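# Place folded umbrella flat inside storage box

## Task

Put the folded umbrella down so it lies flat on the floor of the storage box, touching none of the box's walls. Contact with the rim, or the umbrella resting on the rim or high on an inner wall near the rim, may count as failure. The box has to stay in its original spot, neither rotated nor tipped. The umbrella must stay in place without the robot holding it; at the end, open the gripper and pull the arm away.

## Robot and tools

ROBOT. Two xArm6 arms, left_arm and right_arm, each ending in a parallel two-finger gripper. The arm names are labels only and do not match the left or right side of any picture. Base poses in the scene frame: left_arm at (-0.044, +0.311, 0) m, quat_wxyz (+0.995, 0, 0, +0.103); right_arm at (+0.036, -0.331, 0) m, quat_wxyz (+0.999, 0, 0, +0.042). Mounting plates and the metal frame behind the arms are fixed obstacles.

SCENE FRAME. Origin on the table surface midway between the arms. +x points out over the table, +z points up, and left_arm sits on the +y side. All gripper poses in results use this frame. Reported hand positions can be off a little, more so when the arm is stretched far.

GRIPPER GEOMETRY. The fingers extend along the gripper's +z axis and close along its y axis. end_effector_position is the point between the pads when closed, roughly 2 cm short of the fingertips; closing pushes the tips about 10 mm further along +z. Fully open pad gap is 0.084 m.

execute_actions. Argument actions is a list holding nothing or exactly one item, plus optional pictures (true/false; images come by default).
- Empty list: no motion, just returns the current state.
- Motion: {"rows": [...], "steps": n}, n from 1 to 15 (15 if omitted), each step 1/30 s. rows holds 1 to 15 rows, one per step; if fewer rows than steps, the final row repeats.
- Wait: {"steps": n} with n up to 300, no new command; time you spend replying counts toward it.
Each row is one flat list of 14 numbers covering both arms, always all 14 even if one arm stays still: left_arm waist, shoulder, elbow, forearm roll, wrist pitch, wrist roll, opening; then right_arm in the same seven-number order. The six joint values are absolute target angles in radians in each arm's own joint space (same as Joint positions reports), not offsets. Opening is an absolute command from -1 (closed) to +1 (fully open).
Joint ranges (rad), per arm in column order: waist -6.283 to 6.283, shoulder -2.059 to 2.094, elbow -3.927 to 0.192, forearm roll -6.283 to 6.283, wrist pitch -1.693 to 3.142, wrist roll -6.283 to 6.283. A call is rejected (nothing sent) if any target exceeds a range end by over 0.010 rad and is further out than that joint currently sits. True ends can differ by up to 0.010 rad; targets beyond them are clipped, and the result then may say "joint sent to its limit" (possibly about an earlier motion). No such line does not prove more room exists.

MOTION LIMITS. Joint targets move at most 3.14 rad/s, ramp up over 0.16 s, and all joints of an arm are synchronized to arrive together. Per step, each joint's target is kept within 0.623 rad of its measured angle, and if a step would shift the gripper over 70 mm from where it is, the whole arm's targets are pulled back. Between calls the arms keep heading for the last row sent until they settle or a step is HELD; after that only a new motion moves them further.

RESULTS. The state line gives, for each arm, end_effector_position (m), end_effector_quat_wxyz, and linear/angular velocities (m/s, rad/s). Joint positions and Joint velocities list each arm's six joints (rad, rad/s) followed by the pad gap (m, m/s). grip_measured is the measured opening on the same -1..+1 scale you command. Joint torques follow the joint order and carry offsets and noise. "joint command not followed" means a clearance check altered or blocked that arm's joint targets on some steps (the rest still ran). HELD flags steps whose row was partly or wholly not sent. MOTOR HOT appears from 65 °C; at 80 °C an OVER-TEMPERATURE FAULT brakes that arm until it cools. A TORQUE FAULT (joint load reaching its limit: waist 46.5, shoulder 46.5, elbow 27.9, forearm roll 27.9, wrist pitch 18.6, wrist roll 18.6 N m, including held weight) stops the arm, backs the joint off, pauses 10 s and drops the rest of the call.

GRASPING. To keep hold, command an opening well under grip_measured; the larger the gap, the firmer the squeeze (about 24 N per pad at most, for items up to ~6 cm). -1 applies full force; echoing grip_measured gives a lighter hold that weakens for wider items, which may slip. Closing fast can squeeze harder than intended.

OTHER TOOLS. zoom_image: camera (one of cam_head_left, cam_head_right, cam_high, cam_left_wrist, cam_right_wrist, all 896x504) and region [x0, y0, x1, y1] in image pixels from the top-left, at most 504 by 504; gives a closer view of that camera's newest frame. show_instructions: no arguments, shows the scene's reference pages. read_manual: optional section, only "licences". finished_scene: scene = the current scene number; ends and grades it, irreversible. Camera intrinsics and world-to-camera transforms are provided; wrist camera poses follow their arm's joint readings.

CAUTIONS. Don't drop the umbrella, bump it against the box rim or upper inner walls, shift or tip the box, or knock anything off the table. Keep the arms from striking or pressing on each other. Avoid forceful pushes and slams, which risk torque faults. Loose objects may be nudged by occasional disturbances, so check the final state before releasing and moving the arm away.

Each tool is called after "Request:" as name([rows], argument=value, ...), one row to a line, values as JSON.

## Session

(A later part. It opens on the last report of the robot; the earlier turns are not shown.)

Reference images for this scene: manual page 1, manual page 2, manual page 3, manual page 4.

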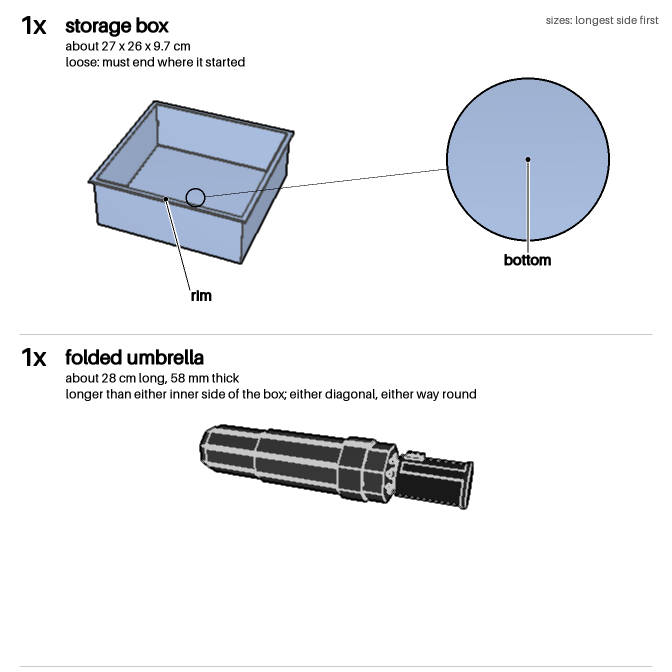

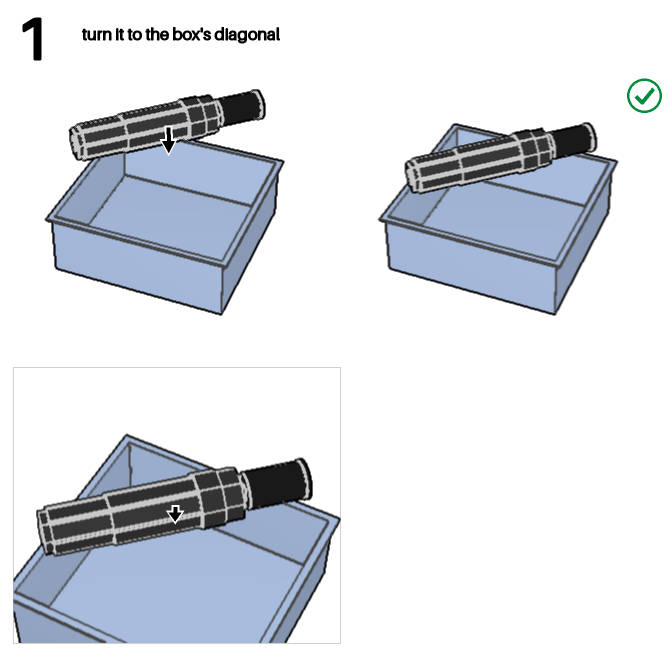

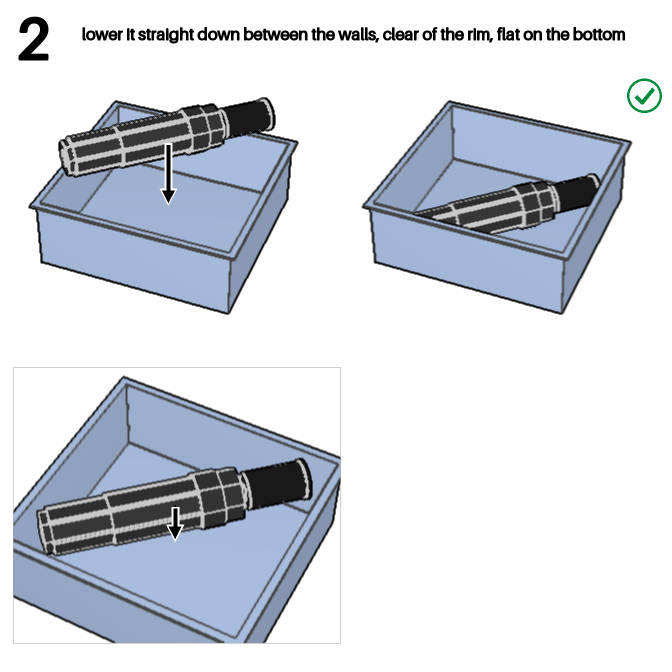

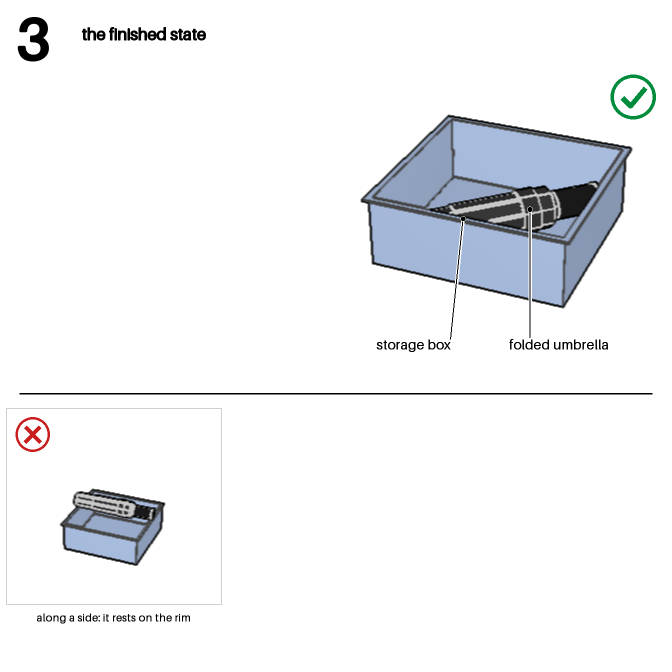

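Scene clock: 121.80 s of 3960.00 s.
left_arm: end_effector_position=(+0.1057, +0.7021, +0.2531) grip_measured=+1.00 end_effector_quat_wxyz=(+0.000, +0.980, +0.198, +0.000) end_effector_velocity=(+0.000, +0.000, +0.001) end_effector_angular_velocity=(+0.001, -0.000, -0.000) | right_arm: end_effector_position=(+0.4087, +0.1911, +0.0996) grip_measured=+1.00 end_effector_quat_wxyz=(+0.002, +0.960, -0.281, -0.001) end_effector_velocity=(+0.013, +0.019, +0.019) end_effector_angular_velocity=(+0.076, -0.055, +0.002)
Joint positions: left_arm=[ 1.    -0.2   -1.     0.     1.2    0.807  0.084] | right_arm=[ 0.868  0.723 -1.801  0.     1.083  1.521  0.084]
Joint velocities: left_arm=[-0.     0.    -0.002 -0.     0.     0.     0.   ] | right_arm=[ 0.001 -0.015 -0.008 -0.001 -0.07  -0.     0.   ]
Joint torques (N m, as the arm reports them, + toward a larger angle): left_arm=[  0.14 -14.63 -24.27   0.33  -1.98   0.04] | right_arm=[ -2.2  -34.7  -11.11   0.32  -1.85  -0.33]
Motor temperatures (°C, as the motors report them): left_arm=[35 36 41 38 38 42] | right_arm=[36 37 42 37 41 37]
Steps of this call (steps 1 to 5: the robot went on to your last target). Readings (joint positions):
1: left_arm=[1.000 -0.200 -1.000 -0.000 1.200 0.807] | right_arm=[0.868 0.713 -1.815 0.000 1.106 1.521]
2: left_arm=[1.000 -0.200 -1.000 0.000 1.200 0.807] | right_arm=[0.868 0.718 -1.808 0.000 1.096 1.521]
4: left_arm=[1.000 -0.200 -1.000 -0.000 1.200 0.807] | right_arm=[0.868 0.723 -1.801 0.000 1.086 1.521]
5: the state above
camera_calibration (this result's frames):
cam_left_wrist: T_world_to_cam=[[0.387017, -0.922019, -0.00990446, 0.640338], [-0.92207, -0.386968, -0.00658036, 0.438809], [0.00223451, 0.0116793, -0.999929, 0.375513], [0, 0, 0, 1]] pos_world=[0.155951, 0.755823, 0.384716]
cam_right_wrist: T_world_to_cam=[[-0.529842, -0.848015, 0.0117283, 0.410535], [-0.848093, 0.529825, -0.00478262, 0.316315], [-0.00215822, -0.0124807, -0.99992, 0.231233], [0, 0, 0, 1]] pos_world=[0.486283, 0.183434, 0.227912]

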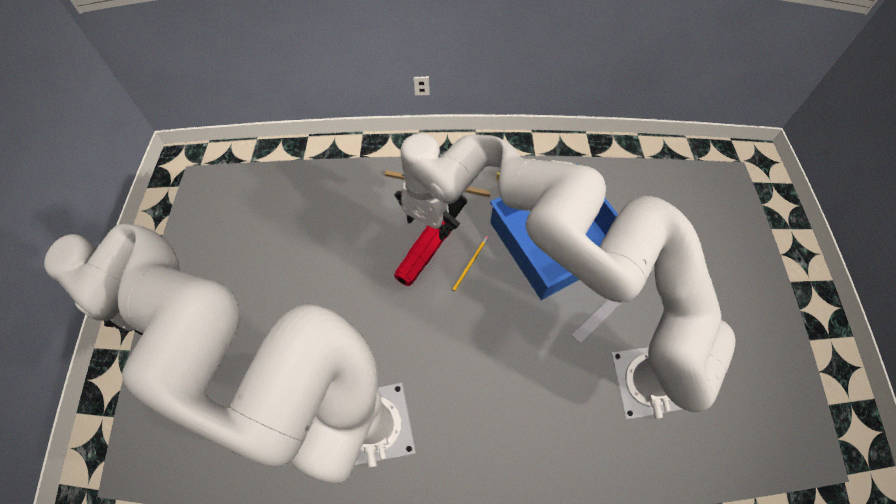

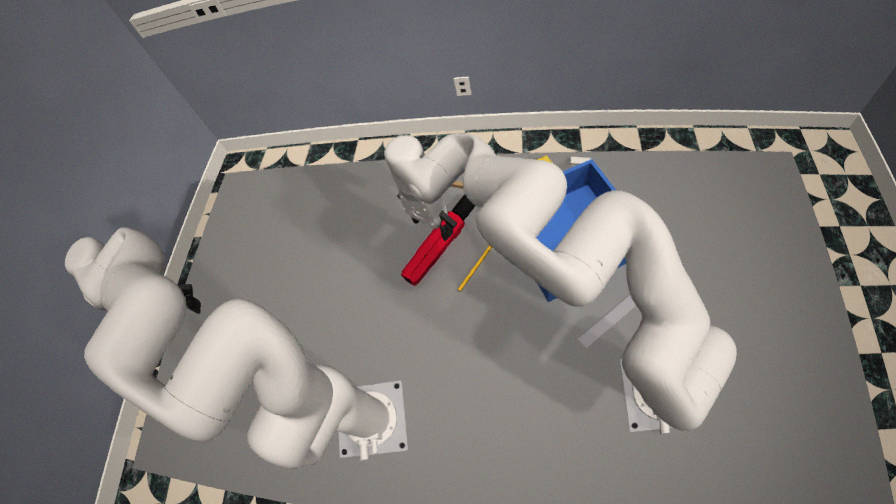

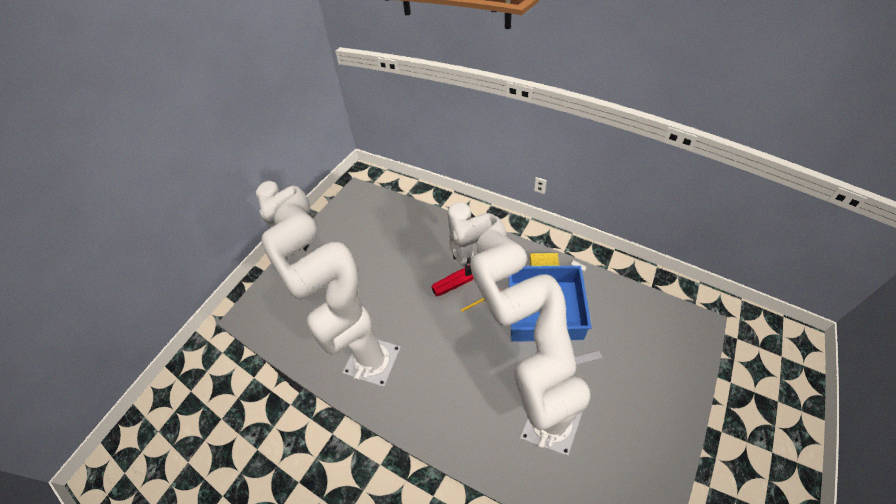

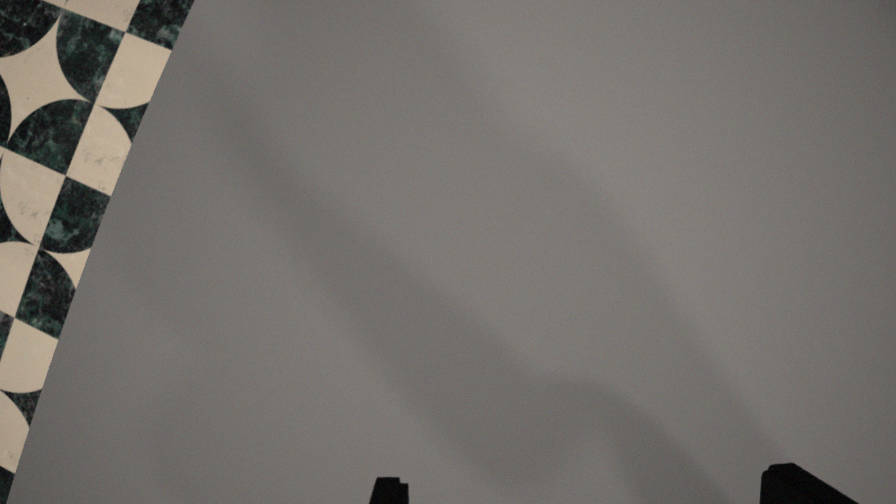

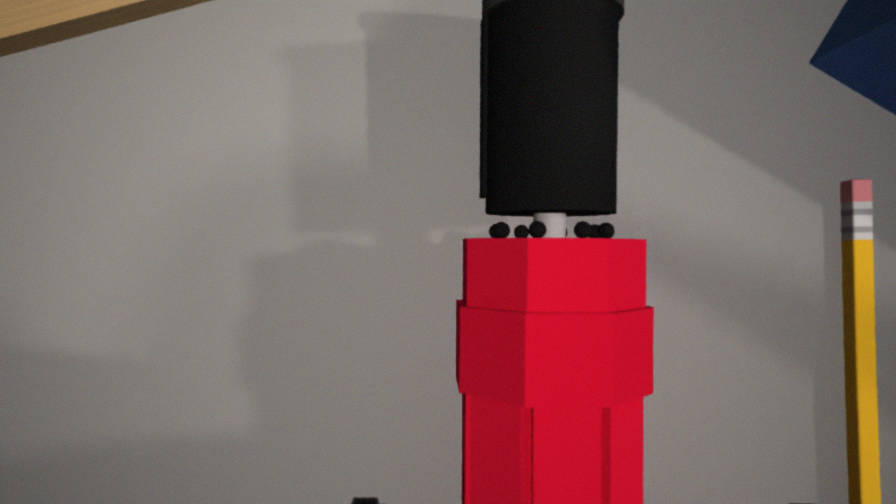

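Request:
execute_actions([
  {"rows": [[1.0,-0.2,-1.0,0,1.2,0.807,1, 0.8682,0.7304,-1.7936,0,1.0632,1.5208,1],[1.0,-0.2,-1.0,0,1.2,0.807,1, 0.8682,0.7378,-1.7881,0,1.0504,1.5208,1],[1.0,-0.2,-1.0,0,1.2,0.807,1, 0.8682,0.7463,-1.7818,0,1.0355,1.5208,1],[1.0,-0.2,-1.0,0,1.2,0.807,1, 0.8682,0.7560,-1.7772,0,1.0212,1.5208,1],[1.0,-0.2,-1.0,0,1.2,0.807,1, 0.8682,0.7643,-1.7733,0,1.0090,1.5208,1],[1.0,-0.2,-1.0,0,1.2,0.807,1, 0.8682,0.7740,-1.7687,0,0.9948,1.5208,1],[1.0,-0.2,-1.0,0,1.2,0.807,1, 0.8682,0.7831,-1.7662,0,0.9831,1.5208,1],[1.0,-0.2,-1.0,0,1.2,0.807,1, 0.8682,0.7923,-1.7638,0,0.9715,1.5208,1],[1.0,-0.2,-1.0,0,1.2,0.807,1, 0.8682,0.7999,-1.7617,0,0.9618,1.5208,1],[1.0,-0.2,-1.0,0,1.2,0.807,1, 0.8682,0.8078,-1.7601,0,0.9522,1.5208,1],[1.0,-0.2,-1.0,0,1.2,0.807,1, 0.8682,0.8144,-1.7592,0,0.9448,1.5208,1],[1.0,-0.2,-1.0,0,1.2,0.807,1, 0.8682,0.8193,-1.7586,0,0.9393,1.5208,1],[1.0,-0.2,-1.0,0,1.2,0.807,1, 0.8682,0.8226,-1.7582,0,0.9356,1.5208,1],[1.0,-0.2,-1.0,0,1.2,0.807,1, 0.8682,0.8259,-1.7578,0,0.9319,1.5208,1]], "steps": 15},
], pictures=false)

Request:
execute_actions([
  {"rows": [[1.0,-0.2,-1.0,0,1.2,0.807,1, 0.8682,0.8259,-1.7578,0,0.9319,1.5208,1],[1.0,-0.2,-1.0,0,1.2,0.807,1, 0.8682,0.8259,-1.7578,0,0.9319,1.5208,0.85],[1.0,-0.2,-1.0,0,1.2,0.807,1, 0.8682,0.8259,-1.7578,0,0.9319,1.5208,0.7],[1.0,-0.2,-1.0,0,1.2,0.807,1, 0.8682,0.8259,-1.7578,0,0.9319,1.5208,0.56],[1.0,-0.2,-1.0,0,1.2,0.807,1, 0.8682,0.8259,-1.7578,0,0.9319,1.5208,0.44],[1.0,-0.2,-1.0,0,1.2,0.807,1, 0.8682,0.8259,-1.7578,0,0.9319,1.5208,0.35],[1.0,-0.2,-1.0,0,1.2,0.807,1, 0.8682,0.8259,-1.7578,0,0.9319,1.5208,0.28],[1.0,-0.2,-1.0,0,1.2,0.807,1, 0.8682,0.8259,-1.7578,0,0.9319,1.5208,0.22],[1.0,-0.2,-1.0,0,1.2,0.807,1, 0.8682,0.8259,-1.7578,0,0.9319,1.5208,0.16],[1.0,-0.2,-1.0,0,1.2,0.807,1, 0.8682,0.8259,-1.7578,0,0.9319,1.5208,0.1],[1.0,-0.2,-1.0,0,1.2,0.807,1, 0.8682,0.8259,-1.7578,0,0.9319,1.5208,0.03],[1.0,-0.2,-1.0,0,1.2,0.807,1, 0.8682,0.8259,-1.7578,0,0.9319,1.5208,-0.05],[1.0,-0.2,-1.0,0,1.2,0.807,1, 0.8682,0.8259,-1.7578,0,0.9319,1.5208,-0.15],[1.0,-0.2,-1.0,0,1.2,0.807,1, 0.8682,0.8259,-1.7578,0,0.9319,1.5208,-0.27],[1.0,-0.2,-1.0,0,1.2,0.807,1, 0.8682,0.8259,-1.7578,0,0.9319,1.5208,-0.4]], "steps": 15},
], pictures=false)

Request:
execute_actions([
  {"rows": [[1.0,-0.2,-1.0,0,1.2,0.807,1, 0.8682,0.8259,-1.7578,0,0.9319,1.5208,-0.5],[1.0,-0.2,-1.0,0,1.2,0.807,1, 0.8682,0.8259,-1.7578,0,0.9319,1.5208,-0.6],[1.0,-0.2,-1.0,0,1.2,0.807,1, 0.8682,0.8259,-1.7578,0,0.9319,1.5208,-0.68],[1.0,-0.2,-1.0,0,1.2,0.807,1, 0.8682,0.8259,-1.7578,0,0.9319,1.5208,-0.75]], "steps": 8},
])

Scene clock: 141.17 s of 3960.00 s.
left_arm: end_effector_position=(+0.1057, +0.7021, +0.2531) grip_measured=+1.00 end_effector_quat_wxyz=(+0.000, +0.980, +0.198, +0.000) end_effector_velocity=(-0.000, -0.001, -0.001) end_effector_angular_velocity=(-0.003, +0.001, +0.000) | right_arm: end_effector_position=(+0.4088, +0.1912, +0.0340) grip_measured=+1.00 end_effector_quat_wxyz=(+0.002, +0.960, -0.281, -0.001) end_effector_velocity=(+0.001, +0.001, -0.094) end_effector_angular_velocity=(+0.006, -0.005, +0.002)
Joint positions: left_arm=[ 1.    -0.2   -1.    -0.     1.2    0.807  0.084] | right_arm=[ 0.868  0.814 -1.759  0.     0.949  1.521  0.084]
Joint velocities: left_arm=[ 0.     0.001  0.002  0.     0.    -0.    -0.   ] | right_arm=[ 0.001  0.153  0.025 -0.    -0.185 -0.001  0.   ]
Joint torques (N m, as the arm reports them, + toward a larger angle): left_arm=[ -0.19 -14.88 -24.12   0.31  -1.91  -0.02] | right_arm=[ -2.29 -35.75 -10.5    0.32  -1.86  -0.32]
Motor temperatures (°C, as the motors report them): left_arm=[35 36 41 38 38 42] | right_arm=[36 37 42 37 41 37]
Steps of this call (steps 1 to 30: the robot went on to your last target; steps 31 to 90: nothing new was sent; then 15.87 s passed at rest; steps 91 to 105: all 15 steps of this action). Readings (joint positions):
91: left_arm=[1.000 -0.200 -1.000 -0.000 1.200 0.807] | right_arm=[0.868 0.722 -1.800 -0.000 1.078 1.521]
92: left_arm=[1.000 -0.200 -1.000 0.000 1.200 0.807] | right_arm=[0.868 0.723 -1.799 -0.000 1.076 1.521]
94: left_arm=[1.000 -0.200 -1.000 -0.000 1.200 0.807] | right_arm=[0.868 0.728 -1.796 -0.000 1.063 1.521]
98: left_arm=[1.000 -0.200 -1.000 0.000 1.200 0.807] | right_arm=[0.868 0.758 -1.777 0.000 1.019 1.521]
105: the state above

Scene clock: 141.67 s of 3960.00 s.
left_arm: end_effector_position=(+0.1057, +0.7021, +0.2531) grip_measured=+1.00 end_effector_quat_wxyz=(+0.000, +0.980, +0.198, +0.000) end_effector_velocity=(+0.000, -0.000, -0.000) end_effector_angular_velocity=(-0.000, +0.000, -0.000) | right_arm: end_effector_position=(+0.4096, +0.1924, +0.0278) grip_measured=+0.16 end_effector_quat_wxyz=(-0.001, +0.960, -0.281, +0.000) end_effector_velocity=(-0.000, +0.000, +0.001) end_effector_angular_velocity=(+0.001, -0.000, +0.001)
Joint positions: left_arm=[ 1.    -0.2   -1.     0.     1.2    0.807  0.084] | right_arm=[ 0.868  0.825 -1.758 -0.     0.932  1.521  0.051]
Joint velocities: left_arm=[-0.     0.    -0.001  0.     0.001 -0.    -0.   ] | right_arm=[ 0.001 -0.002  0.001  0.    -0.    -0.001 -0.   ]
Joint torques (N m, as the arm reports them, + toward a larger angle): left_arm=[  0.06 -14.83 -24.41   0.29  -1.99   0.03] | right_arm=[ -2.29 -31.83  -9.32   0.36  -1.89  -0.29]
Motor temperatures (°C, as the motors report them): left_arm=[35 36 41 38 38 42] | right_arm=[36 37 42 37 41 37]
Steps of this call (steps 1 to 15: all 15 steps of this action). Readings (joint positions):
1: left_arm=[1.000 -0.200 -1.000 -0.000 1.200 0.807] | right_arm=[0.868 0.818 -1.758 0.000 0.943 1.521]
2: left_arm=[1.000 -0.200 -1.000 0.000 1.200 0.807] | right_arm=[0.868 0.821 -1.758 0.000 0.939 1.521]
4: left_arm=[1.000 -0.200 -1.000 -0.000 1.200 0.807] | right_arm=[0.868 0.824 -1.758 0.000 0.935 1.521]
8: left_arm=[1.000 -0.200 -1.000 -0.000 1.200 0.807] | right_arm=[0.868 0.825 -1.759 -0.000 0.933 1.521]
15: the state above

Scene clock: 141.93 s of 3960.00 s.
left_arm: end_effector_position=(+0.1057, +0.7021, +0.2531) grip_measured=+1.00 end_effector_quat_wxyz=(+0.000, +0.980, +0.198, +0.000) end_effector_velocity=(-0.000, -0.001, -0.000) end_effector_angular_velocity=(-0.003, +0.002, -0.000) | right_arm: end_effector_position=(+0.4095, +0.1923, +0.0276) grip_measured=+0.16 end_effector_quat_wxyz=(-0.001, +0.960, -0.281, +0.000) end_effector_velocity=(+0.001, +0.001, +0.002) end_effector_angular_velocity=(+0.003, -0.002, -0.001)
Joint positions: left_arm=[ 1.    -0.2   -1.    -0.     1.2    0.807  0.084] | right_arm=[ 0.868  0.825 -1.758 -0.     0.932  1.521  0.051]
Joint velocities: left_arm=[0.    0.001 0.    0.001 0.002 0.    0.   ] | right_arm=[-0.    -0.002 -0.001  0.    -0.     0.     0.   ]
Joint torques (N m, as the arm reports them, + toward a larger angle): left_arm=[ -0.07 -14.82 -24.25   0.15  -1.85  -0.03] | right_arm=[ -2.48 -30.82  -8.93   0.29  -1.71  -0.31]
Motor temperatures (°C, as the motors report them): left_arm=[35 36 41 38 38 42] | right_arm=[36 37 42 37 41 37]
Steps of this call (steps 1 to 8: all 8 steps of this action). Readings (joint positions):
1: left_arm=[1.000 -0.200 -1.000 0.000 1.200 0.807] | right_arm=[0.868 0.825 -1.758 -0.000 0.932 1.521]
2: left_arm=[1.000 -0.200 -1.000 0.000 1.200 0.807] | right_arm=[0.868 0.825 -1.758 -0.000 0.932 1.521]
4: left_arm=[1.000 -0.200 -1.000 -0.000 1.200 0.807] | right_arm=[0.868 0.825 -1.758 -0.000 0.932 1.521]
8: the state above
camera_calibration (this result's frames):
cam_left_wrist: T_world_to_cam=[[0.387017, -0.922019, -0.00990424, 0.640338], [-0.92207, -0.386968, -0.00658028, 0.438809], [0.00223452, 0.0116791, -0.999929, 0.375513], [0, 0, 0, 1]] pos_world=[0.155951, 0.755823, 0.384716]
cam_right_wrist: T_world_to_cam=[[-0.529864, -0.848063, 0.00572738, 0.413014], [-0.848081, 0.529841, -0.00516688, 0.316072], [0.00134724, -0.00759503, -0.99997, 0.15695], [0, 0, 0, 1]] pos_world=[0.486685, 0.183986, 0.156213]

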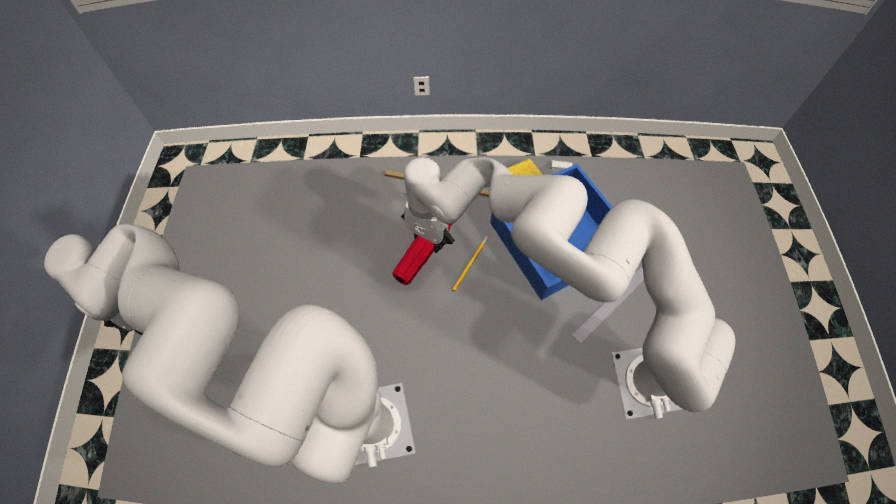

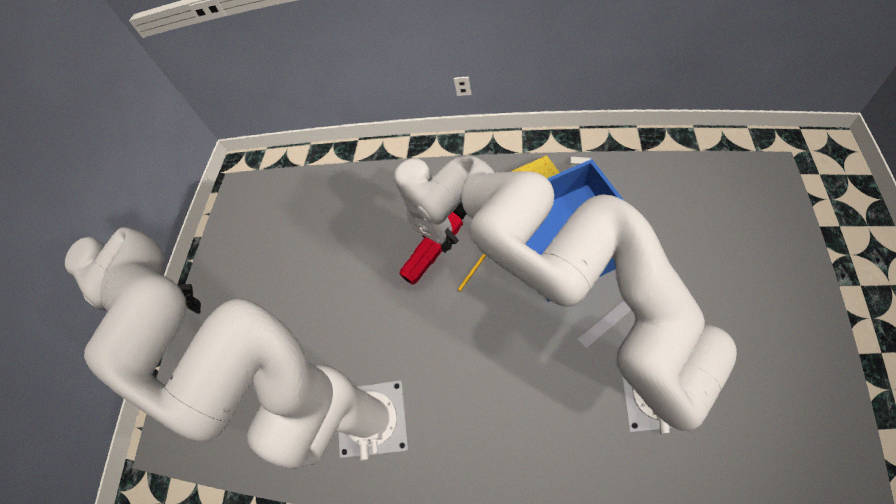

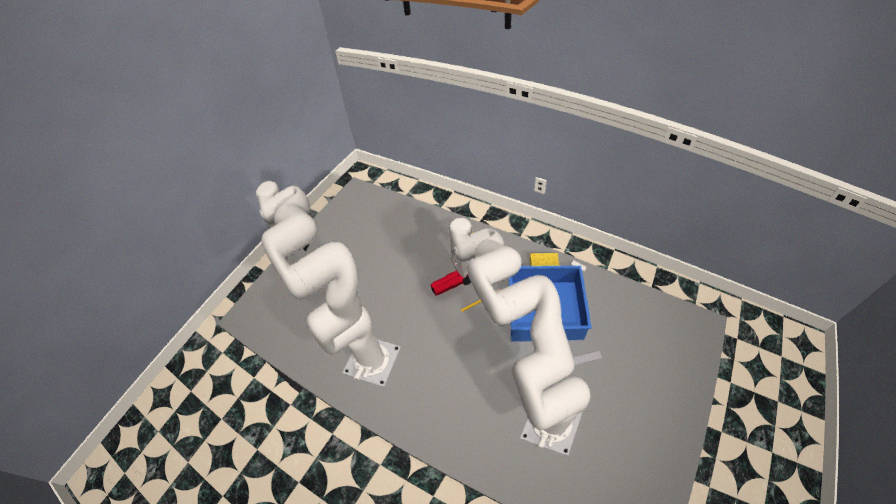

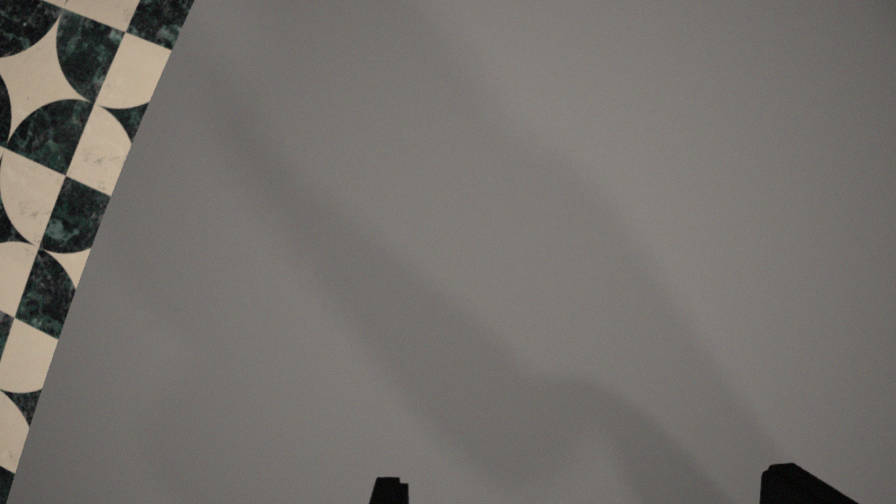

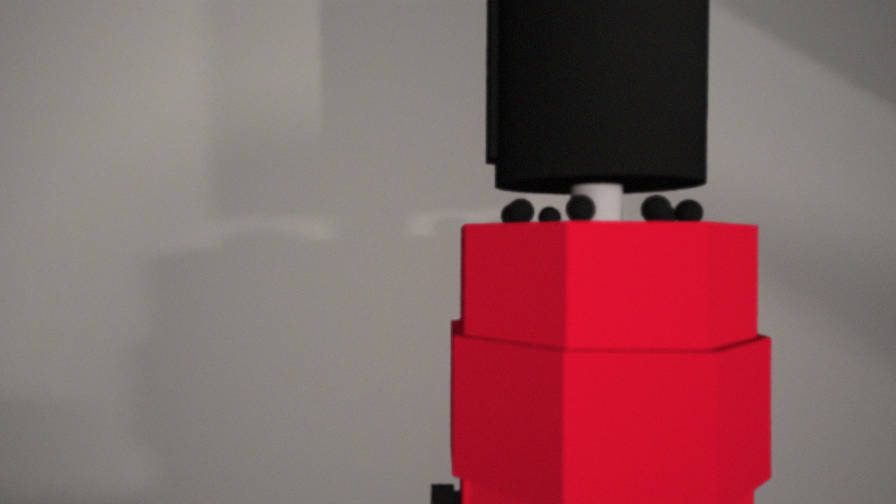

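Request:
execute_actions([
  {"rows": [[1.0,-0.2,-1.0,0,1.2,0.807,1, 0.8682,0.8226,-1.7582,0,0.9356,1.5208,-0.75],[1.0,-0.2,-1.0,0,1.2,0.807,1, 0.8682,0.8144,-1.7592,0,0.9448,1.5208,-0.75],[1.0,-0.2,-1.0,0,1.2,0.807,1, 0.8682,0.7999,-1.7617,0,0.9618,1.5208,-0.75],[1.0,-0.2,-1.0,0,1.2,0.807,1, 0.8682,0.7831,-1.7662,0,0.9831,1.5208,-0.75],[1.0,-0.2,-1.0,0,1.2,0.807,1, 0.8682,0.7643,-1.7733,0,1.0090,1.5208,-0.75],[1.0,-0.2,-1.0,0,1.2,0.807,1, 0.8682,0.7463,-1.7818,0,1.0355,1.5208,-0.75],[1.0,-0.2,-1.0,0,1.2,0.807,1, 0.8682,0.7304,-1.7936,0,1.0632,1.5208,-0.75],[1.0,-0.2,-1.0,0,1.2,0.807,1, 0.8682,0.7156,-1.8071,0,1.0915,1.5208,-0.75],[1.0,-0.2,-1.0,0,1.2,0.807,1, 0.8682,0.7020,-1.8228,0,1.1207,1.5208,-0.75],[1.0,-0.2,-1.0,0,1.2,0.807,1, 0.8682,0.6901,-1.8409,0,1.1508,1.5208,-0.75],[1.0,-0.2,-1.0,0,1.2,0.807,1, 0.8682,0.6794,-1.8610,0,1.1816,1.5208,-0.75],[1.0,-0.2,-1.0,0,1.2,0.807,1, 0.8682,0.6723,-1.8783,0,1.2060,1.5208,-0.75],[1.0,-0.2,-1.0,0,1.2,0.807,1, 0.8682,0.6675,-1.8935,0,1.2260,1.5208,-0.75],[1.0,-0.2,-1.0,0,1.2,0.807,1, 0.8682,0.6645,-1.9030,0,1.2385,1.5208,-0.75],[1.0,-0.2,-1.0,0,1.2,0.807,1, 0.8682,0.6633,-1.9068,0,1.2435,1.5208,-0.75]], "steps": 15},
], pictures=false)

Request:
execute_actions([
  {"rows": [[1.0,-0.2,-1.0,0,1.2,0.807,1, 0.8646,0.6565,-1.9007,0,1.2442,1.5154,-0.75],[1.0,-0.2,-1.0,0,1.2,0.807,1, 0.8575,0.6429,-1.8885,0,1.2457,1.5044,-0.75],[1.0,-0.2,-1.0,0,1.2,0.807,1, 0.8468,0.6224,-1.8702,0,1.2478,1.4880,-0.75],[1.0,-0.2,-1.0,0,1.2,0.807,1, 0.8324,0.5951,-1.8458,0,1.2507,1.4661,-0.75],[1.0,-0.2,-1.0,0,1.2,0.807,1, 0.8146,0.5611,-1.8154,0,1.2543,1.4388,-0.75],[1.0,-0.2,-1.0,0,1.2,0.807,1, 0.7931,0.5201,-1.7787,0,1.2586,1.4059,-0.75],[1.0,-0.2,-1.0,0,1.2,0.807,1, 0.7716,0.4792,-1.7422,0,1.2629,1.3731,-0.75],[1.0,-0.2,-1.0,0,1.2,0.807,1, 0.7502,0.4384,-1.7056,0,1.2672,1.3403,-0.75],[1.0,-0.2,-1.0,0,1.2,0.807,1, 0.7287,0.3975,-1.6690,0,1.2715,1.3075,-0.75],[1.0,-0.2,-1.0,0,1.2,0.807,1, 0.7073,0.3566,-1.6324,0,1.2759,1.2747,-0.75],[1.0,-0.2,-1.0,0,1.2,0.807,1, 0.6858,0.3156,-1.5958,0,1.2802,1.2418,-0.75],[1.0,-0.2,-1.0,0,1.2,0.807,1, 0.6643,0.2747,-1.5592,0,1.2845,1.2090,-0.75],[1.0,-0.2,-1.0,0,1.2,0.807,1, 0.6429,0.2339,-1.5227,0,1.2888,1.1762,-0.75],[1.0,-0.2,-1.0,0,1.2,0.807,1, 0.6215,0.1930,-1.4861,0,1.2931,1.1434,-0.75],[1.0,-0.2,-1.0,0,1.2,0.807,1, 0.6000,0.1521,-1.4495,0,1.2974,1.1106,-0.75]], "steps": 15},
], pictures=false)

Request:
execute_actions([
  {"rows": [[1.0,-0.2,-1.0,0,1.2,0.807,1, 0.5785,0.1111,-1.4129,0,1.3017,1.0777,-0.75],[1.0,-0.2,-1.0,0,1.2,0.807,1, 0.5571,0.0702,-1.3763,0,1.3061,1.0449,-0.75],[1.0,-0.2,-1.0,0,1.2,0.807,1, 0.5356,0.0293,-1.3397,0,1.3104,1.0121,-0.75],[1.0,-0.2,-1.0,0,1.2,0.807,1, 0.5142,-0.0115,-1.3031,0,1.3147,0.9793,-0.75],[1.0,-0.2,-1.0,0,1.2,0.807,1, 0.4927,-0.0524,-1.2666,0,1.3190,0.9465,-0.75],[1.0,-0.2,-1.0,0,1.2,0.807,1, 0.4712,-0.0934,-1.2299,0,1.3233,0.9136,-0.75],[1.0,-0.2,-1.0,0,1.2,0.807,1, 0.4534,-0.1274,-1.1995,0,1.3269,0.8863,-0.75],[1.0,-0.2,-1.0,0,1.2,0.807,1, 0.4390,-0.1547,-1.1751,0,1.3298,0.8644,-0.75],[1.0,-0.2,-1.0,0,1.2,0.807,1, 0.4283,-0.1752,-1.1568,0,1.3319,0.8480,-0.75],[1.0,-0.2,-1.0,0,1.2,0.807,1, 0.4212,-0.1888,-1.1446,0,1.3334,0.8370,-0.75],[1.0,-0.2,-1.0,0,1.2,0.807,1, 0.4176,-0.1956,-1.1385,0,1.3341,0.8316,-0.75]], "steps": 15},
], pictures=false)

Request:
execute_actions([
  {"steps": 4},
])

Scene clock: 189.77 s of 3960.00 s.
left_arm: end_effector_position=(+0.1057, +0.7021, +0.2531) grip_measured=+1.00 end_effector_quat_wxyz=(+0.000, +0.980, +0.198, +0.000) end_effector_velocity=(+0.001, +0.001, +0.001) end_effector_angular_velocity=(+0.002, -0.002, +0.000) | right_arm: end_effector_position=(+0.4107, +0.1940, +0.1420) grip_measured=+0.16 end_effector_quat_wxyz=(-0.003, +0.960, -0.281, +0.001) end_effector_velocity=(+0.000, +0.001, +0.322) end_effector_angular_velocity=(+0.021, -0.015, +0.002)
Joint positions: left_arm=[ 1.    -0.2   -1.    -0.     1.2    0.807  0.084] | right_arm=[ 0.868  0.685 -1.86  -0.     1.168  1.521  0.051]
Joint velocities: left_arm=[ 0.    -0.    -0.003 -0.002  0.     0.     0.   ] | right_arm=[ 0.    -0.273 -0.477 -0.     0.724 -0.001  0.   ]
Joint torques (N m, as the arm reports them, + toward a larger angle): left_arm=[  0.07 -14.74 -24.27   0.18  -2.09  -0.04] | right_arm=[ -2.36 -29.54  -9.64   0.36  -1.97  -0.33]
Motor temperatures (°C, as the motors report them): left_arm=[35 36 41 38 38 42] | right_arm=[36 37 41 37 41 37]
Steps of this call (steps 1 to 15: the robot went on to your last target; steps 16 to 90: nothing new was sent; then 44.33 s passed at rest; steps 91 to 105: all 15 steps of this action). Readings (joint positions):
91: left_arm=[1.000 -0.200 -1.000 0.000 1.200 0.807] | right_arm=[0.868 0.826 -1.758 -0.000 0.932 1.521]
92: left_arm=[1.000 -0.200 -1.000 0.000 1.200 0.807] | right_arm=[0.868 0.825 -1.758 0.000 0.932 1.521]
94: left_arm=[1.000 -0.200 -1.000 0.000 1.200 0.807] | right_arm=[0.868 0.822 -1.756 0.000 0.940 1.521]
98: left_arm=[1.000 -0.200 -1.000 -0.000 1.200 0.807] | right_arm=[0.868 0.785 -1.762 0.000 0.996 1.521]
105: the state above

Scene clock: 190.27 s of 3960.00 s.
left_arm: end_effector_position=(+0.1057, +0.7021, +0.2531) grip_measured=+1.00 end_effector_quat_wxyz=(+0.000, +0.980, +0.198, +0.000) end_effector_velocity=(+0.000, +0.001, +0.000) end_effector_angular_velocity=(+0.002, -0.002, -0.000) | right_arm: end_effector_position=(+0.4410, +0.0859, +0.2346) grip_measured=+0.16 end_effector_quat_wxyz=(-0.001, +0.970, -0.243, +0.000) end_effector_velocity=(+0.042, -0.353, +0.168) end_effector_angular_velocity=(-0.012, +0.011, +0.256)
Joint positions: left_arm=[ 1.    -0.2   -1.     0.     1.2    0.807  0.084] | right_arm=[ 0.717  0.377 -1.652 -0.     1.273  1.292  0.051]
Joint velocities: left_arm=[ 0.     0.001 -0.001 -0.001 -0.001  0.001 -0.   ] | right_arm=[-0.475 -0.909  0.825  0.001  0.099 -0.731 -0.   ]
Joint torques (N m, as the arm reports them, + toward a larger angle): left_arm=[ -0.07 -14.97 -24.24   0.15  -1.99  -0.03] | right_arm=[ -2.06 -29.1  -11.04   0.35  -2.05  -0.27]
Motor temperatures (°C, as the motors report them): left_arm=[35 36 41 38 38 42] | right_arm=[36 37 41 37 41 37]
Steps of this call (steps 1 to 15: all 15 steps of this action). Readings (joint positions):
1: left_arm=[1.000 -0.200 -1.000 -0.000 1.200 0.807] | right_arm=[0.868 0.677 -1.875 -0.000 1.191 1.521]
2: left_arm=[1.000 -0.200 -1.000 0.000 1.200 0.807] | right_arm=[0.868 0.670 -1.887 -0.000 1.208 1.520]
4: left_arm=[1.000 -0.200 -1.000 0.000 1.200 0.807] | right_arm=[0.864 0.655 -1.891 0.000 1.230 1.512]
8: left_arm=[1.000 -0.200 -1.000 -0.000 1.200 0.807] | right_arm=[0.828 0.588 -1.829 0.000 1.250 1.456]
15: the state above

Scene clock: 190.77 s of 3960.00 s.
left_arm: end_effector_position=(+0.1057, +0.7021, +0.2531) grip_measured=+1.00 end_effector_quat_wxyz=(+0.000, +0.980, +0.198, +0.000) end_effector_velocity=(-0.000, +0.001, +0.000) end_effector_angular_velocity=(+0.002, +0.001, -0.000) | right_arm: end_effector_position=(+0.4209, -0.0966, +0.2960) grip_measured=+0.16 end_effector_quat_wxyz=(-0.000, +0.984, -0.177, +0.000) end_effector_velocity=(-0.116, -0.337, +0.062) end_effector_angular_velocity=(+0.000, -0.005, +0.248)
Joint positions: left_arm=[ 1.    -0.2   -1.     0.     1.2    0.807  0.084] | right_arm=[ 0.465 -0.106 -1.22  -0.     1.325  0.905  0.051]
Joint velocities: left_arm=[ 0.     0.    -0.001  0.002 -0.     0.    -0.   ] | right_arm=[-0.504 -0.96   0.849 -0.002  0.107 -0.751  0.   ]
Joint torques (N m, as the arm reports them, + toward a larger angle): left_arm=[  0.41 -15.21 -24.34   0.24  -1.94  -0.14] | right_arm=[  0.49 -15.78 -11.77   0.57  -2.17  -0.12]
Motor temperatures (°C, as the motors report them): left_arm=[35 36 41 38 38 42] | right_arm=[36 37 41 37 41 37]
Steps of this call (steps 1 to 15: all 15 steps of this action). Readings (joint positions):
1: left_arm=[1.000 -0.200 -1.000 -0.000 1.200 0.807] | right_arm=[0.701 0.347 -1.624 -0.000 1.276 1.268]
2: left_arm=[1.000 -0.200 -1.000 0.000 1.200 0.807] | right_arm=[0.685 0.316 -1.596 -0.000 1.280 1.243]
4: left_arm=[1.000 -0.200 -1.000 0.000 1.200 0.807] | right_arm=[0.653 0.254 -1.541 -0.000 1.286 1.193]
8: left_arm=[1.000 -0.200 -1.000 -0.000 1.200 0.807] | right_arm=[0.586 0.127 -1.427 -0.000 1.300 1.091]
15: the state above

Scene clock: 190.90 s of 3960.00 s.
left_arm: end_effector_position=(+0.1057, +0.7021, +0.2531) grip_measured=+1.00 end_effector_quat_wxyz=(+0.000, +0.980, +0.198, +0.000) end_effector_velocity=(-0.000, -0.000, -0.000) end_effector_angular_velocity=(-0.001, +0.001, +0.000) | right_arm: end_effector_position=(+0.4108, -0.1230, +0.3007) grip_measured=+0.16 end_effector_quat_wxyz=(-0.001, +0.986, -0.167, +0.001) end_effector_velocity=(-0.031, -0.065, +0.001) end_effector_angular_velocity=(-0.002, +0.011, +0.080)
Joint positions: left_arm=[ 1.    -0.2   -1.     0.     1.2    0.807  0.084] | right_arm=[ 0.424 -0.183 -1.152 -0.     1.333  0.844  0.051]
Joint velocities: left_arm=[ 0.    -0.     0.001  0.     0.001 -0.    -0.   ] | right_arm=[-0.098 -0.194  0.189  0.004  0.015 -0.179 -0.   ]
Joint torques (N m, as the arm reports them, + toward a larger angle): left_arm=[  0.1  -14.8  -24.32   0.33  -2.01  -0.01] | right_arm=[  0.75 -12.22 -11.76   0.56  -2.33  -0.1 ]
Motor temperatures (°C, as the motors report them): left_arm=[35 36 41 38 38 42] | right_arm=[36 37 41 37 41 37]
Steps of this call (steps 1 to 4: the robot went on to your last target). Readings (joint positions):
1: left_arm=[1.000 -0.200 -1.000 -0.000 1.200 0.807] | right_arm=[0.449 -0.135 -1.194 -0.000 1.328 0.882]
2: left_arm=[1.000 -0.200 -1.000 0.000 1.200 0.807] | right_arm=[0.437 -0.159 -1.174 -0.000 1.331 0.864]
4: the state above
camera_calibration (this result's frames):
cam_left_wrist: T_world_to_cam=[[0.387018, -0.922019, -0.00990455, 0.640338], [-0.92207, -0.386968, -0.00658036, 0.438809], [0.00223447, 0.0116794, -0.999929, 0.375513], [0, 0, 0, 1]] pos_world=[0.155951, 0.755823, 0.384716]
cam_right_wrist: T_world_to_cam=[[-0.319727, -0.947494, 0.00545004, 0.0462807], [-0.947498, 0.319689, -0.00680992, 0.501149], [0.00471004, -0.00734122, -0.999962, 0.426203], [0, 0, 0, 1]] pos_world=[0.487627, -0.113232, 0.429347]

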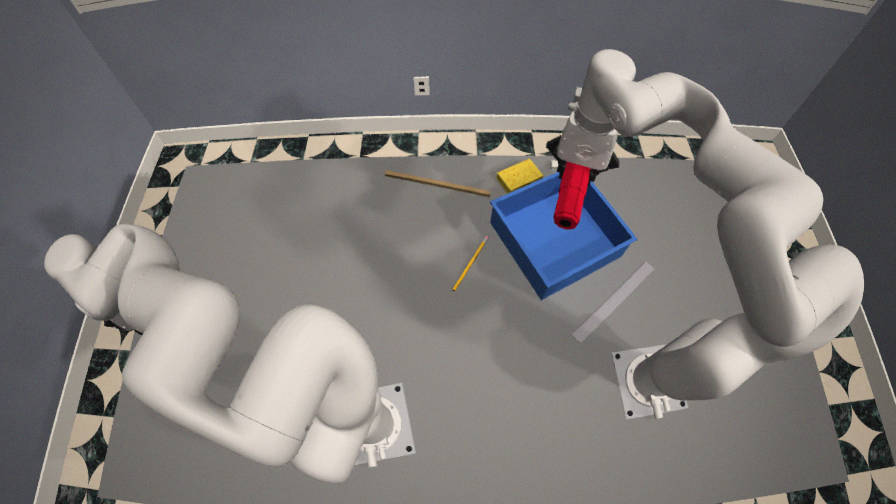

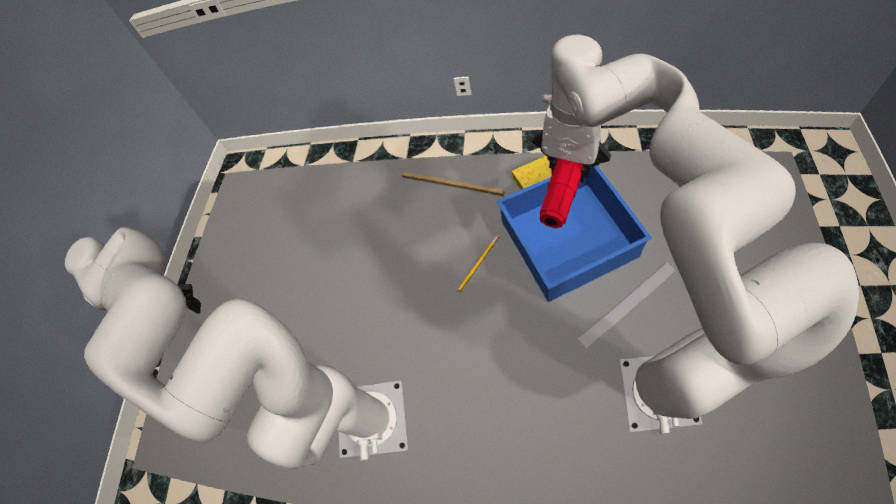

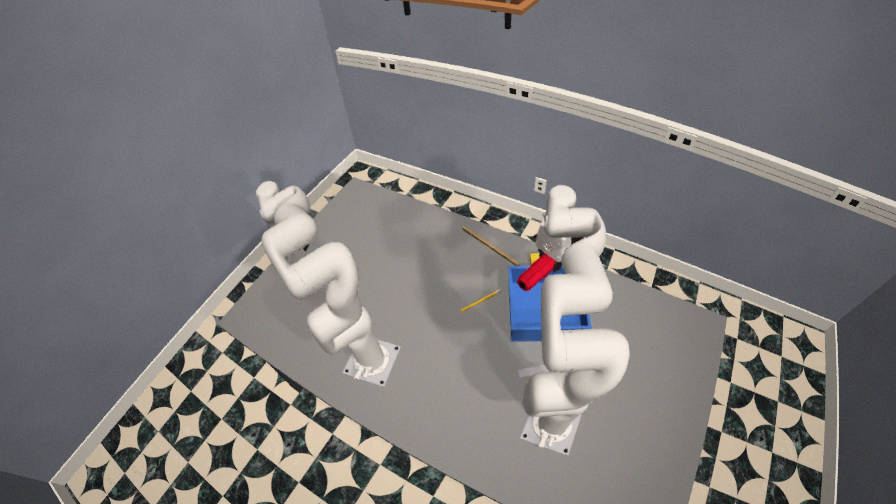

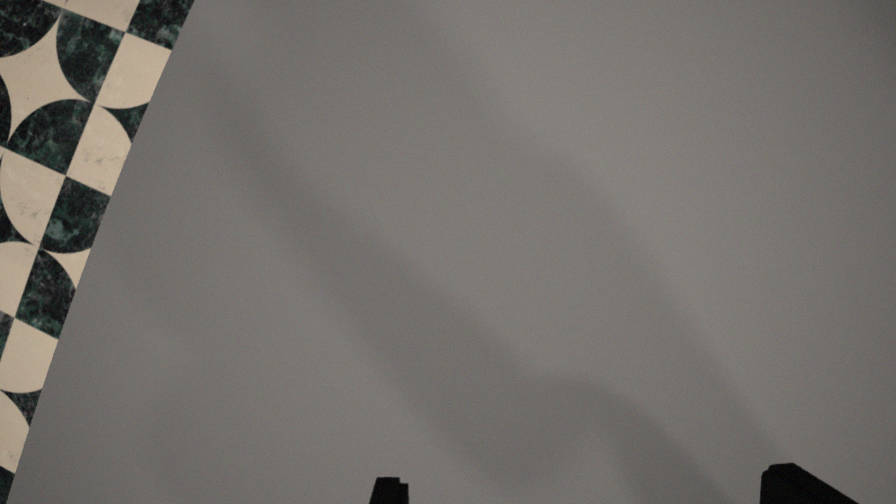

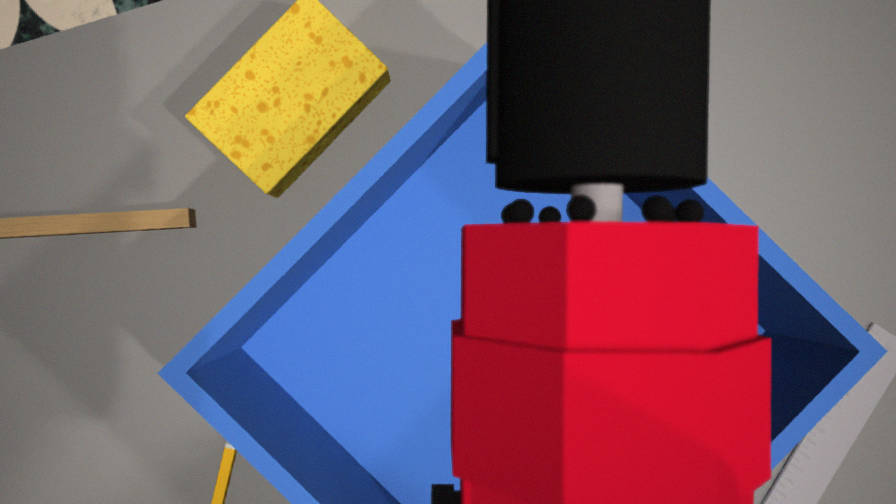

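Request:
execute_actions(actions=[])

Scene clock: 192.23 s of 3960.00 s.
left_arm: end_effector_position=(+0.1057, +0.7021, +0.2531) grip_measured=+1.00 end_effector_quat_wxyz=(+0.000, +0.980, +0.198, +0.000) end_effector_velocity=(+0.000, -0.000, -0.000) end_effector_angular_velocity=(-0.000, -0.001, +0.000) | right_arm: end_effector_position=(+0.4086, -0.1275, +0.3000) grip_measured=+0.16 end_effector_quat_wxyz=(+0.000, +0.986, -0.164, +0.000) end_effector_velocity=(-0.000, -0.000, +0.000) end_effector_angular_velocity=(-0.001, +0.001, +0.001)
Joint positions: left_arm=[ 1.    -0.2   -1.     0.     1.2    0.807  0.084] | right_arm=[ 0.418 -0.196 -1.138  0.     1.334  0.832  0.051]
Joint velocities: left_arm=[-0.     0.     0.001 -0.001 -0.001  0.     0.   ] | right_arm=[ 0.    -0.001 -0.    -0.     0.001 -0.    -0.   ]
Joint torques (N m, as the arm reports them, + toward a larger angle): left_arm=[  0.2  -14.68 -24.2    0.31  -1.97  -0.08] | right_arm=[ -2.25 -17.17 -11.55   0.33  -2.21  -0.36]
Motor temperatures (°C, as the motors report them): left_arm=[35 36 41 38 38 42] | right_arm=[36 37 41 37 41 37]
Steps of this call (steps 1 to 30: the robot went on to your last target; steps 31 to 40: nothing new was sent). Readings (joint positions):
1: left_arm=[1.000 -0.200 -1.000 -0.000 1.200 0.807] | right_arm=[0.422 -0.188 -1.147 -0.000 1.333 0.839]
2: left_arm=[1.000 -0.200 -1.000 -0.000 1.200 0.807] | right_arm=[0.421 -0.190 -1.144 0.000 1.334 0.837]
4: left_arm=[1.000 -0.200 -1.000 -0.000 1.200 0.807] | right_arm=[0.420 -0.192 -1.140 0.000 1.334 0.834]
8: left_arm=[1.000 -0.200 -1.000 0.000 1.200 0.807] | right_arm=[0.419 -0.194 -1.139 0.000 1.334 0.832]
40: the state above
All arms were judged still, so your last target was given up. Only a new action makes them travel on or press farther. Fingers that are still opening or closing keep moving.
camera_calibration (this result's frames):
cam_left_wrist: T_world_to_cam=[[0.387017, -0.922019, -0.00990446, 0.640338], [-0.92207, -0.386968, -0.00658033, 0.438809], [0.00223448, 0.0116793, -0.999929, 0.375513], [0, 0, 0, 1]] pos_world=[0.155951, 0.755823, 0.384716]
cam_right_wrist: T_world_to_cam=[[-0.314417, -0.949259, 0.00707048, 0.0384043], [-0.949282, 0.314386, -0.00508133, 0.5], [0.00260063, -0.00830953, -0.999962, 0.426274], [0, 0, 0, 1]] pos_world=[0.485607, -0.117195, 0.428527]

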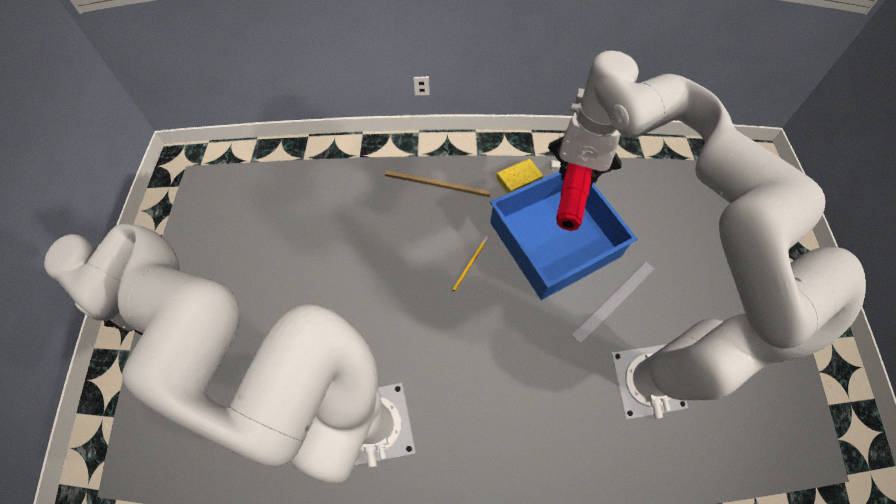

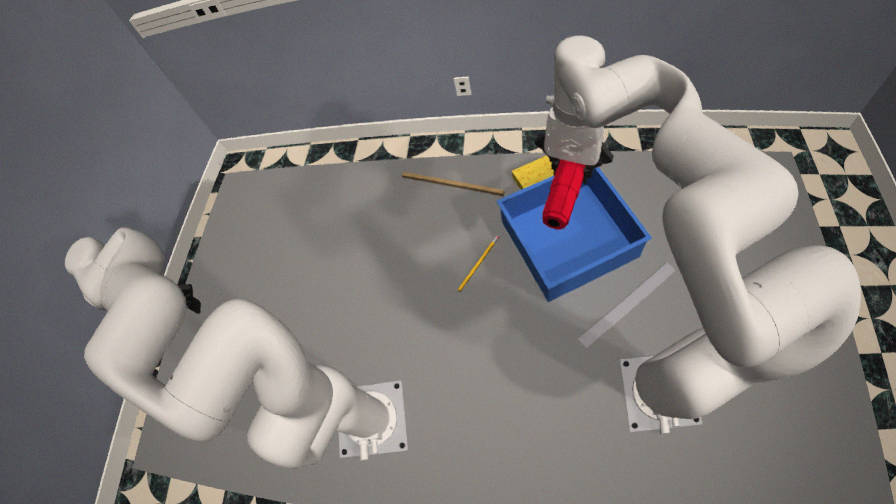

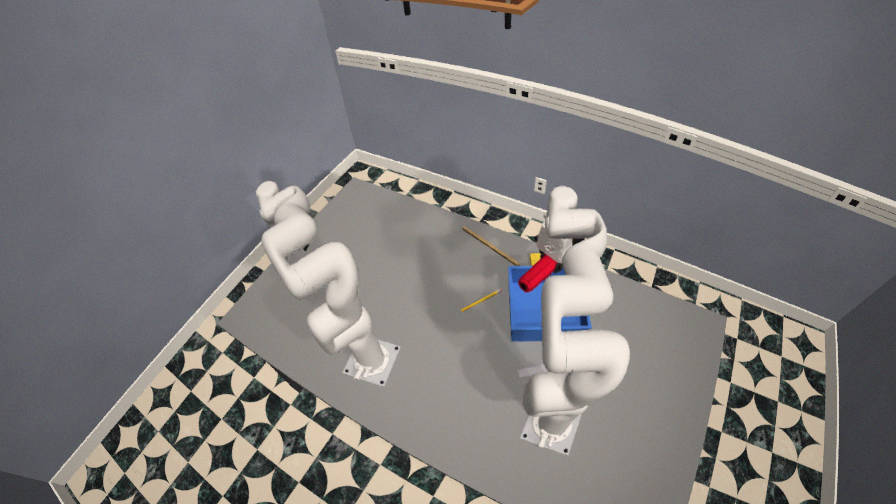

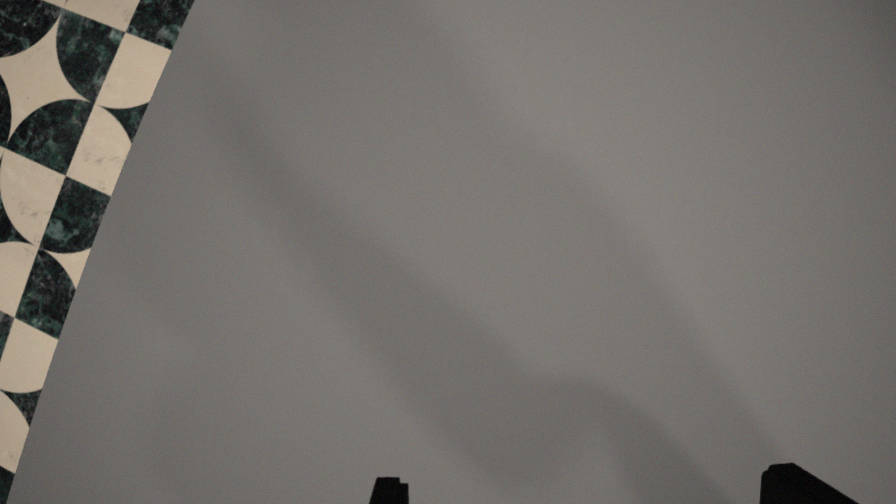

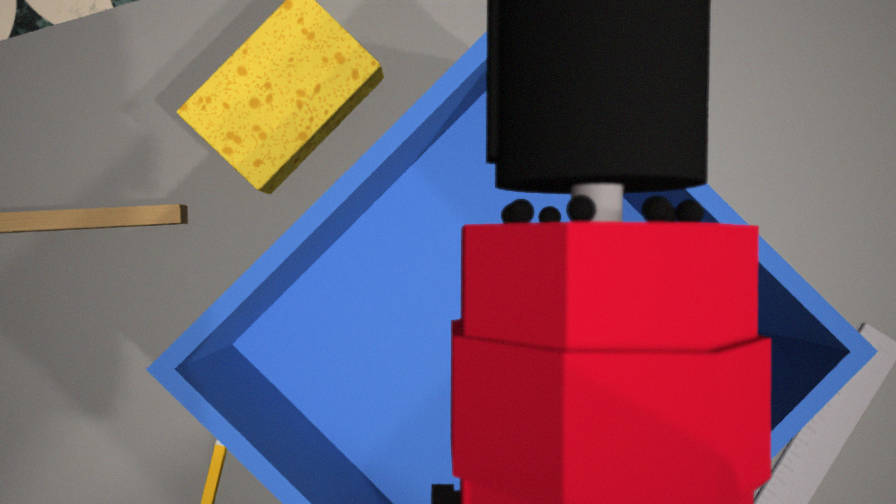

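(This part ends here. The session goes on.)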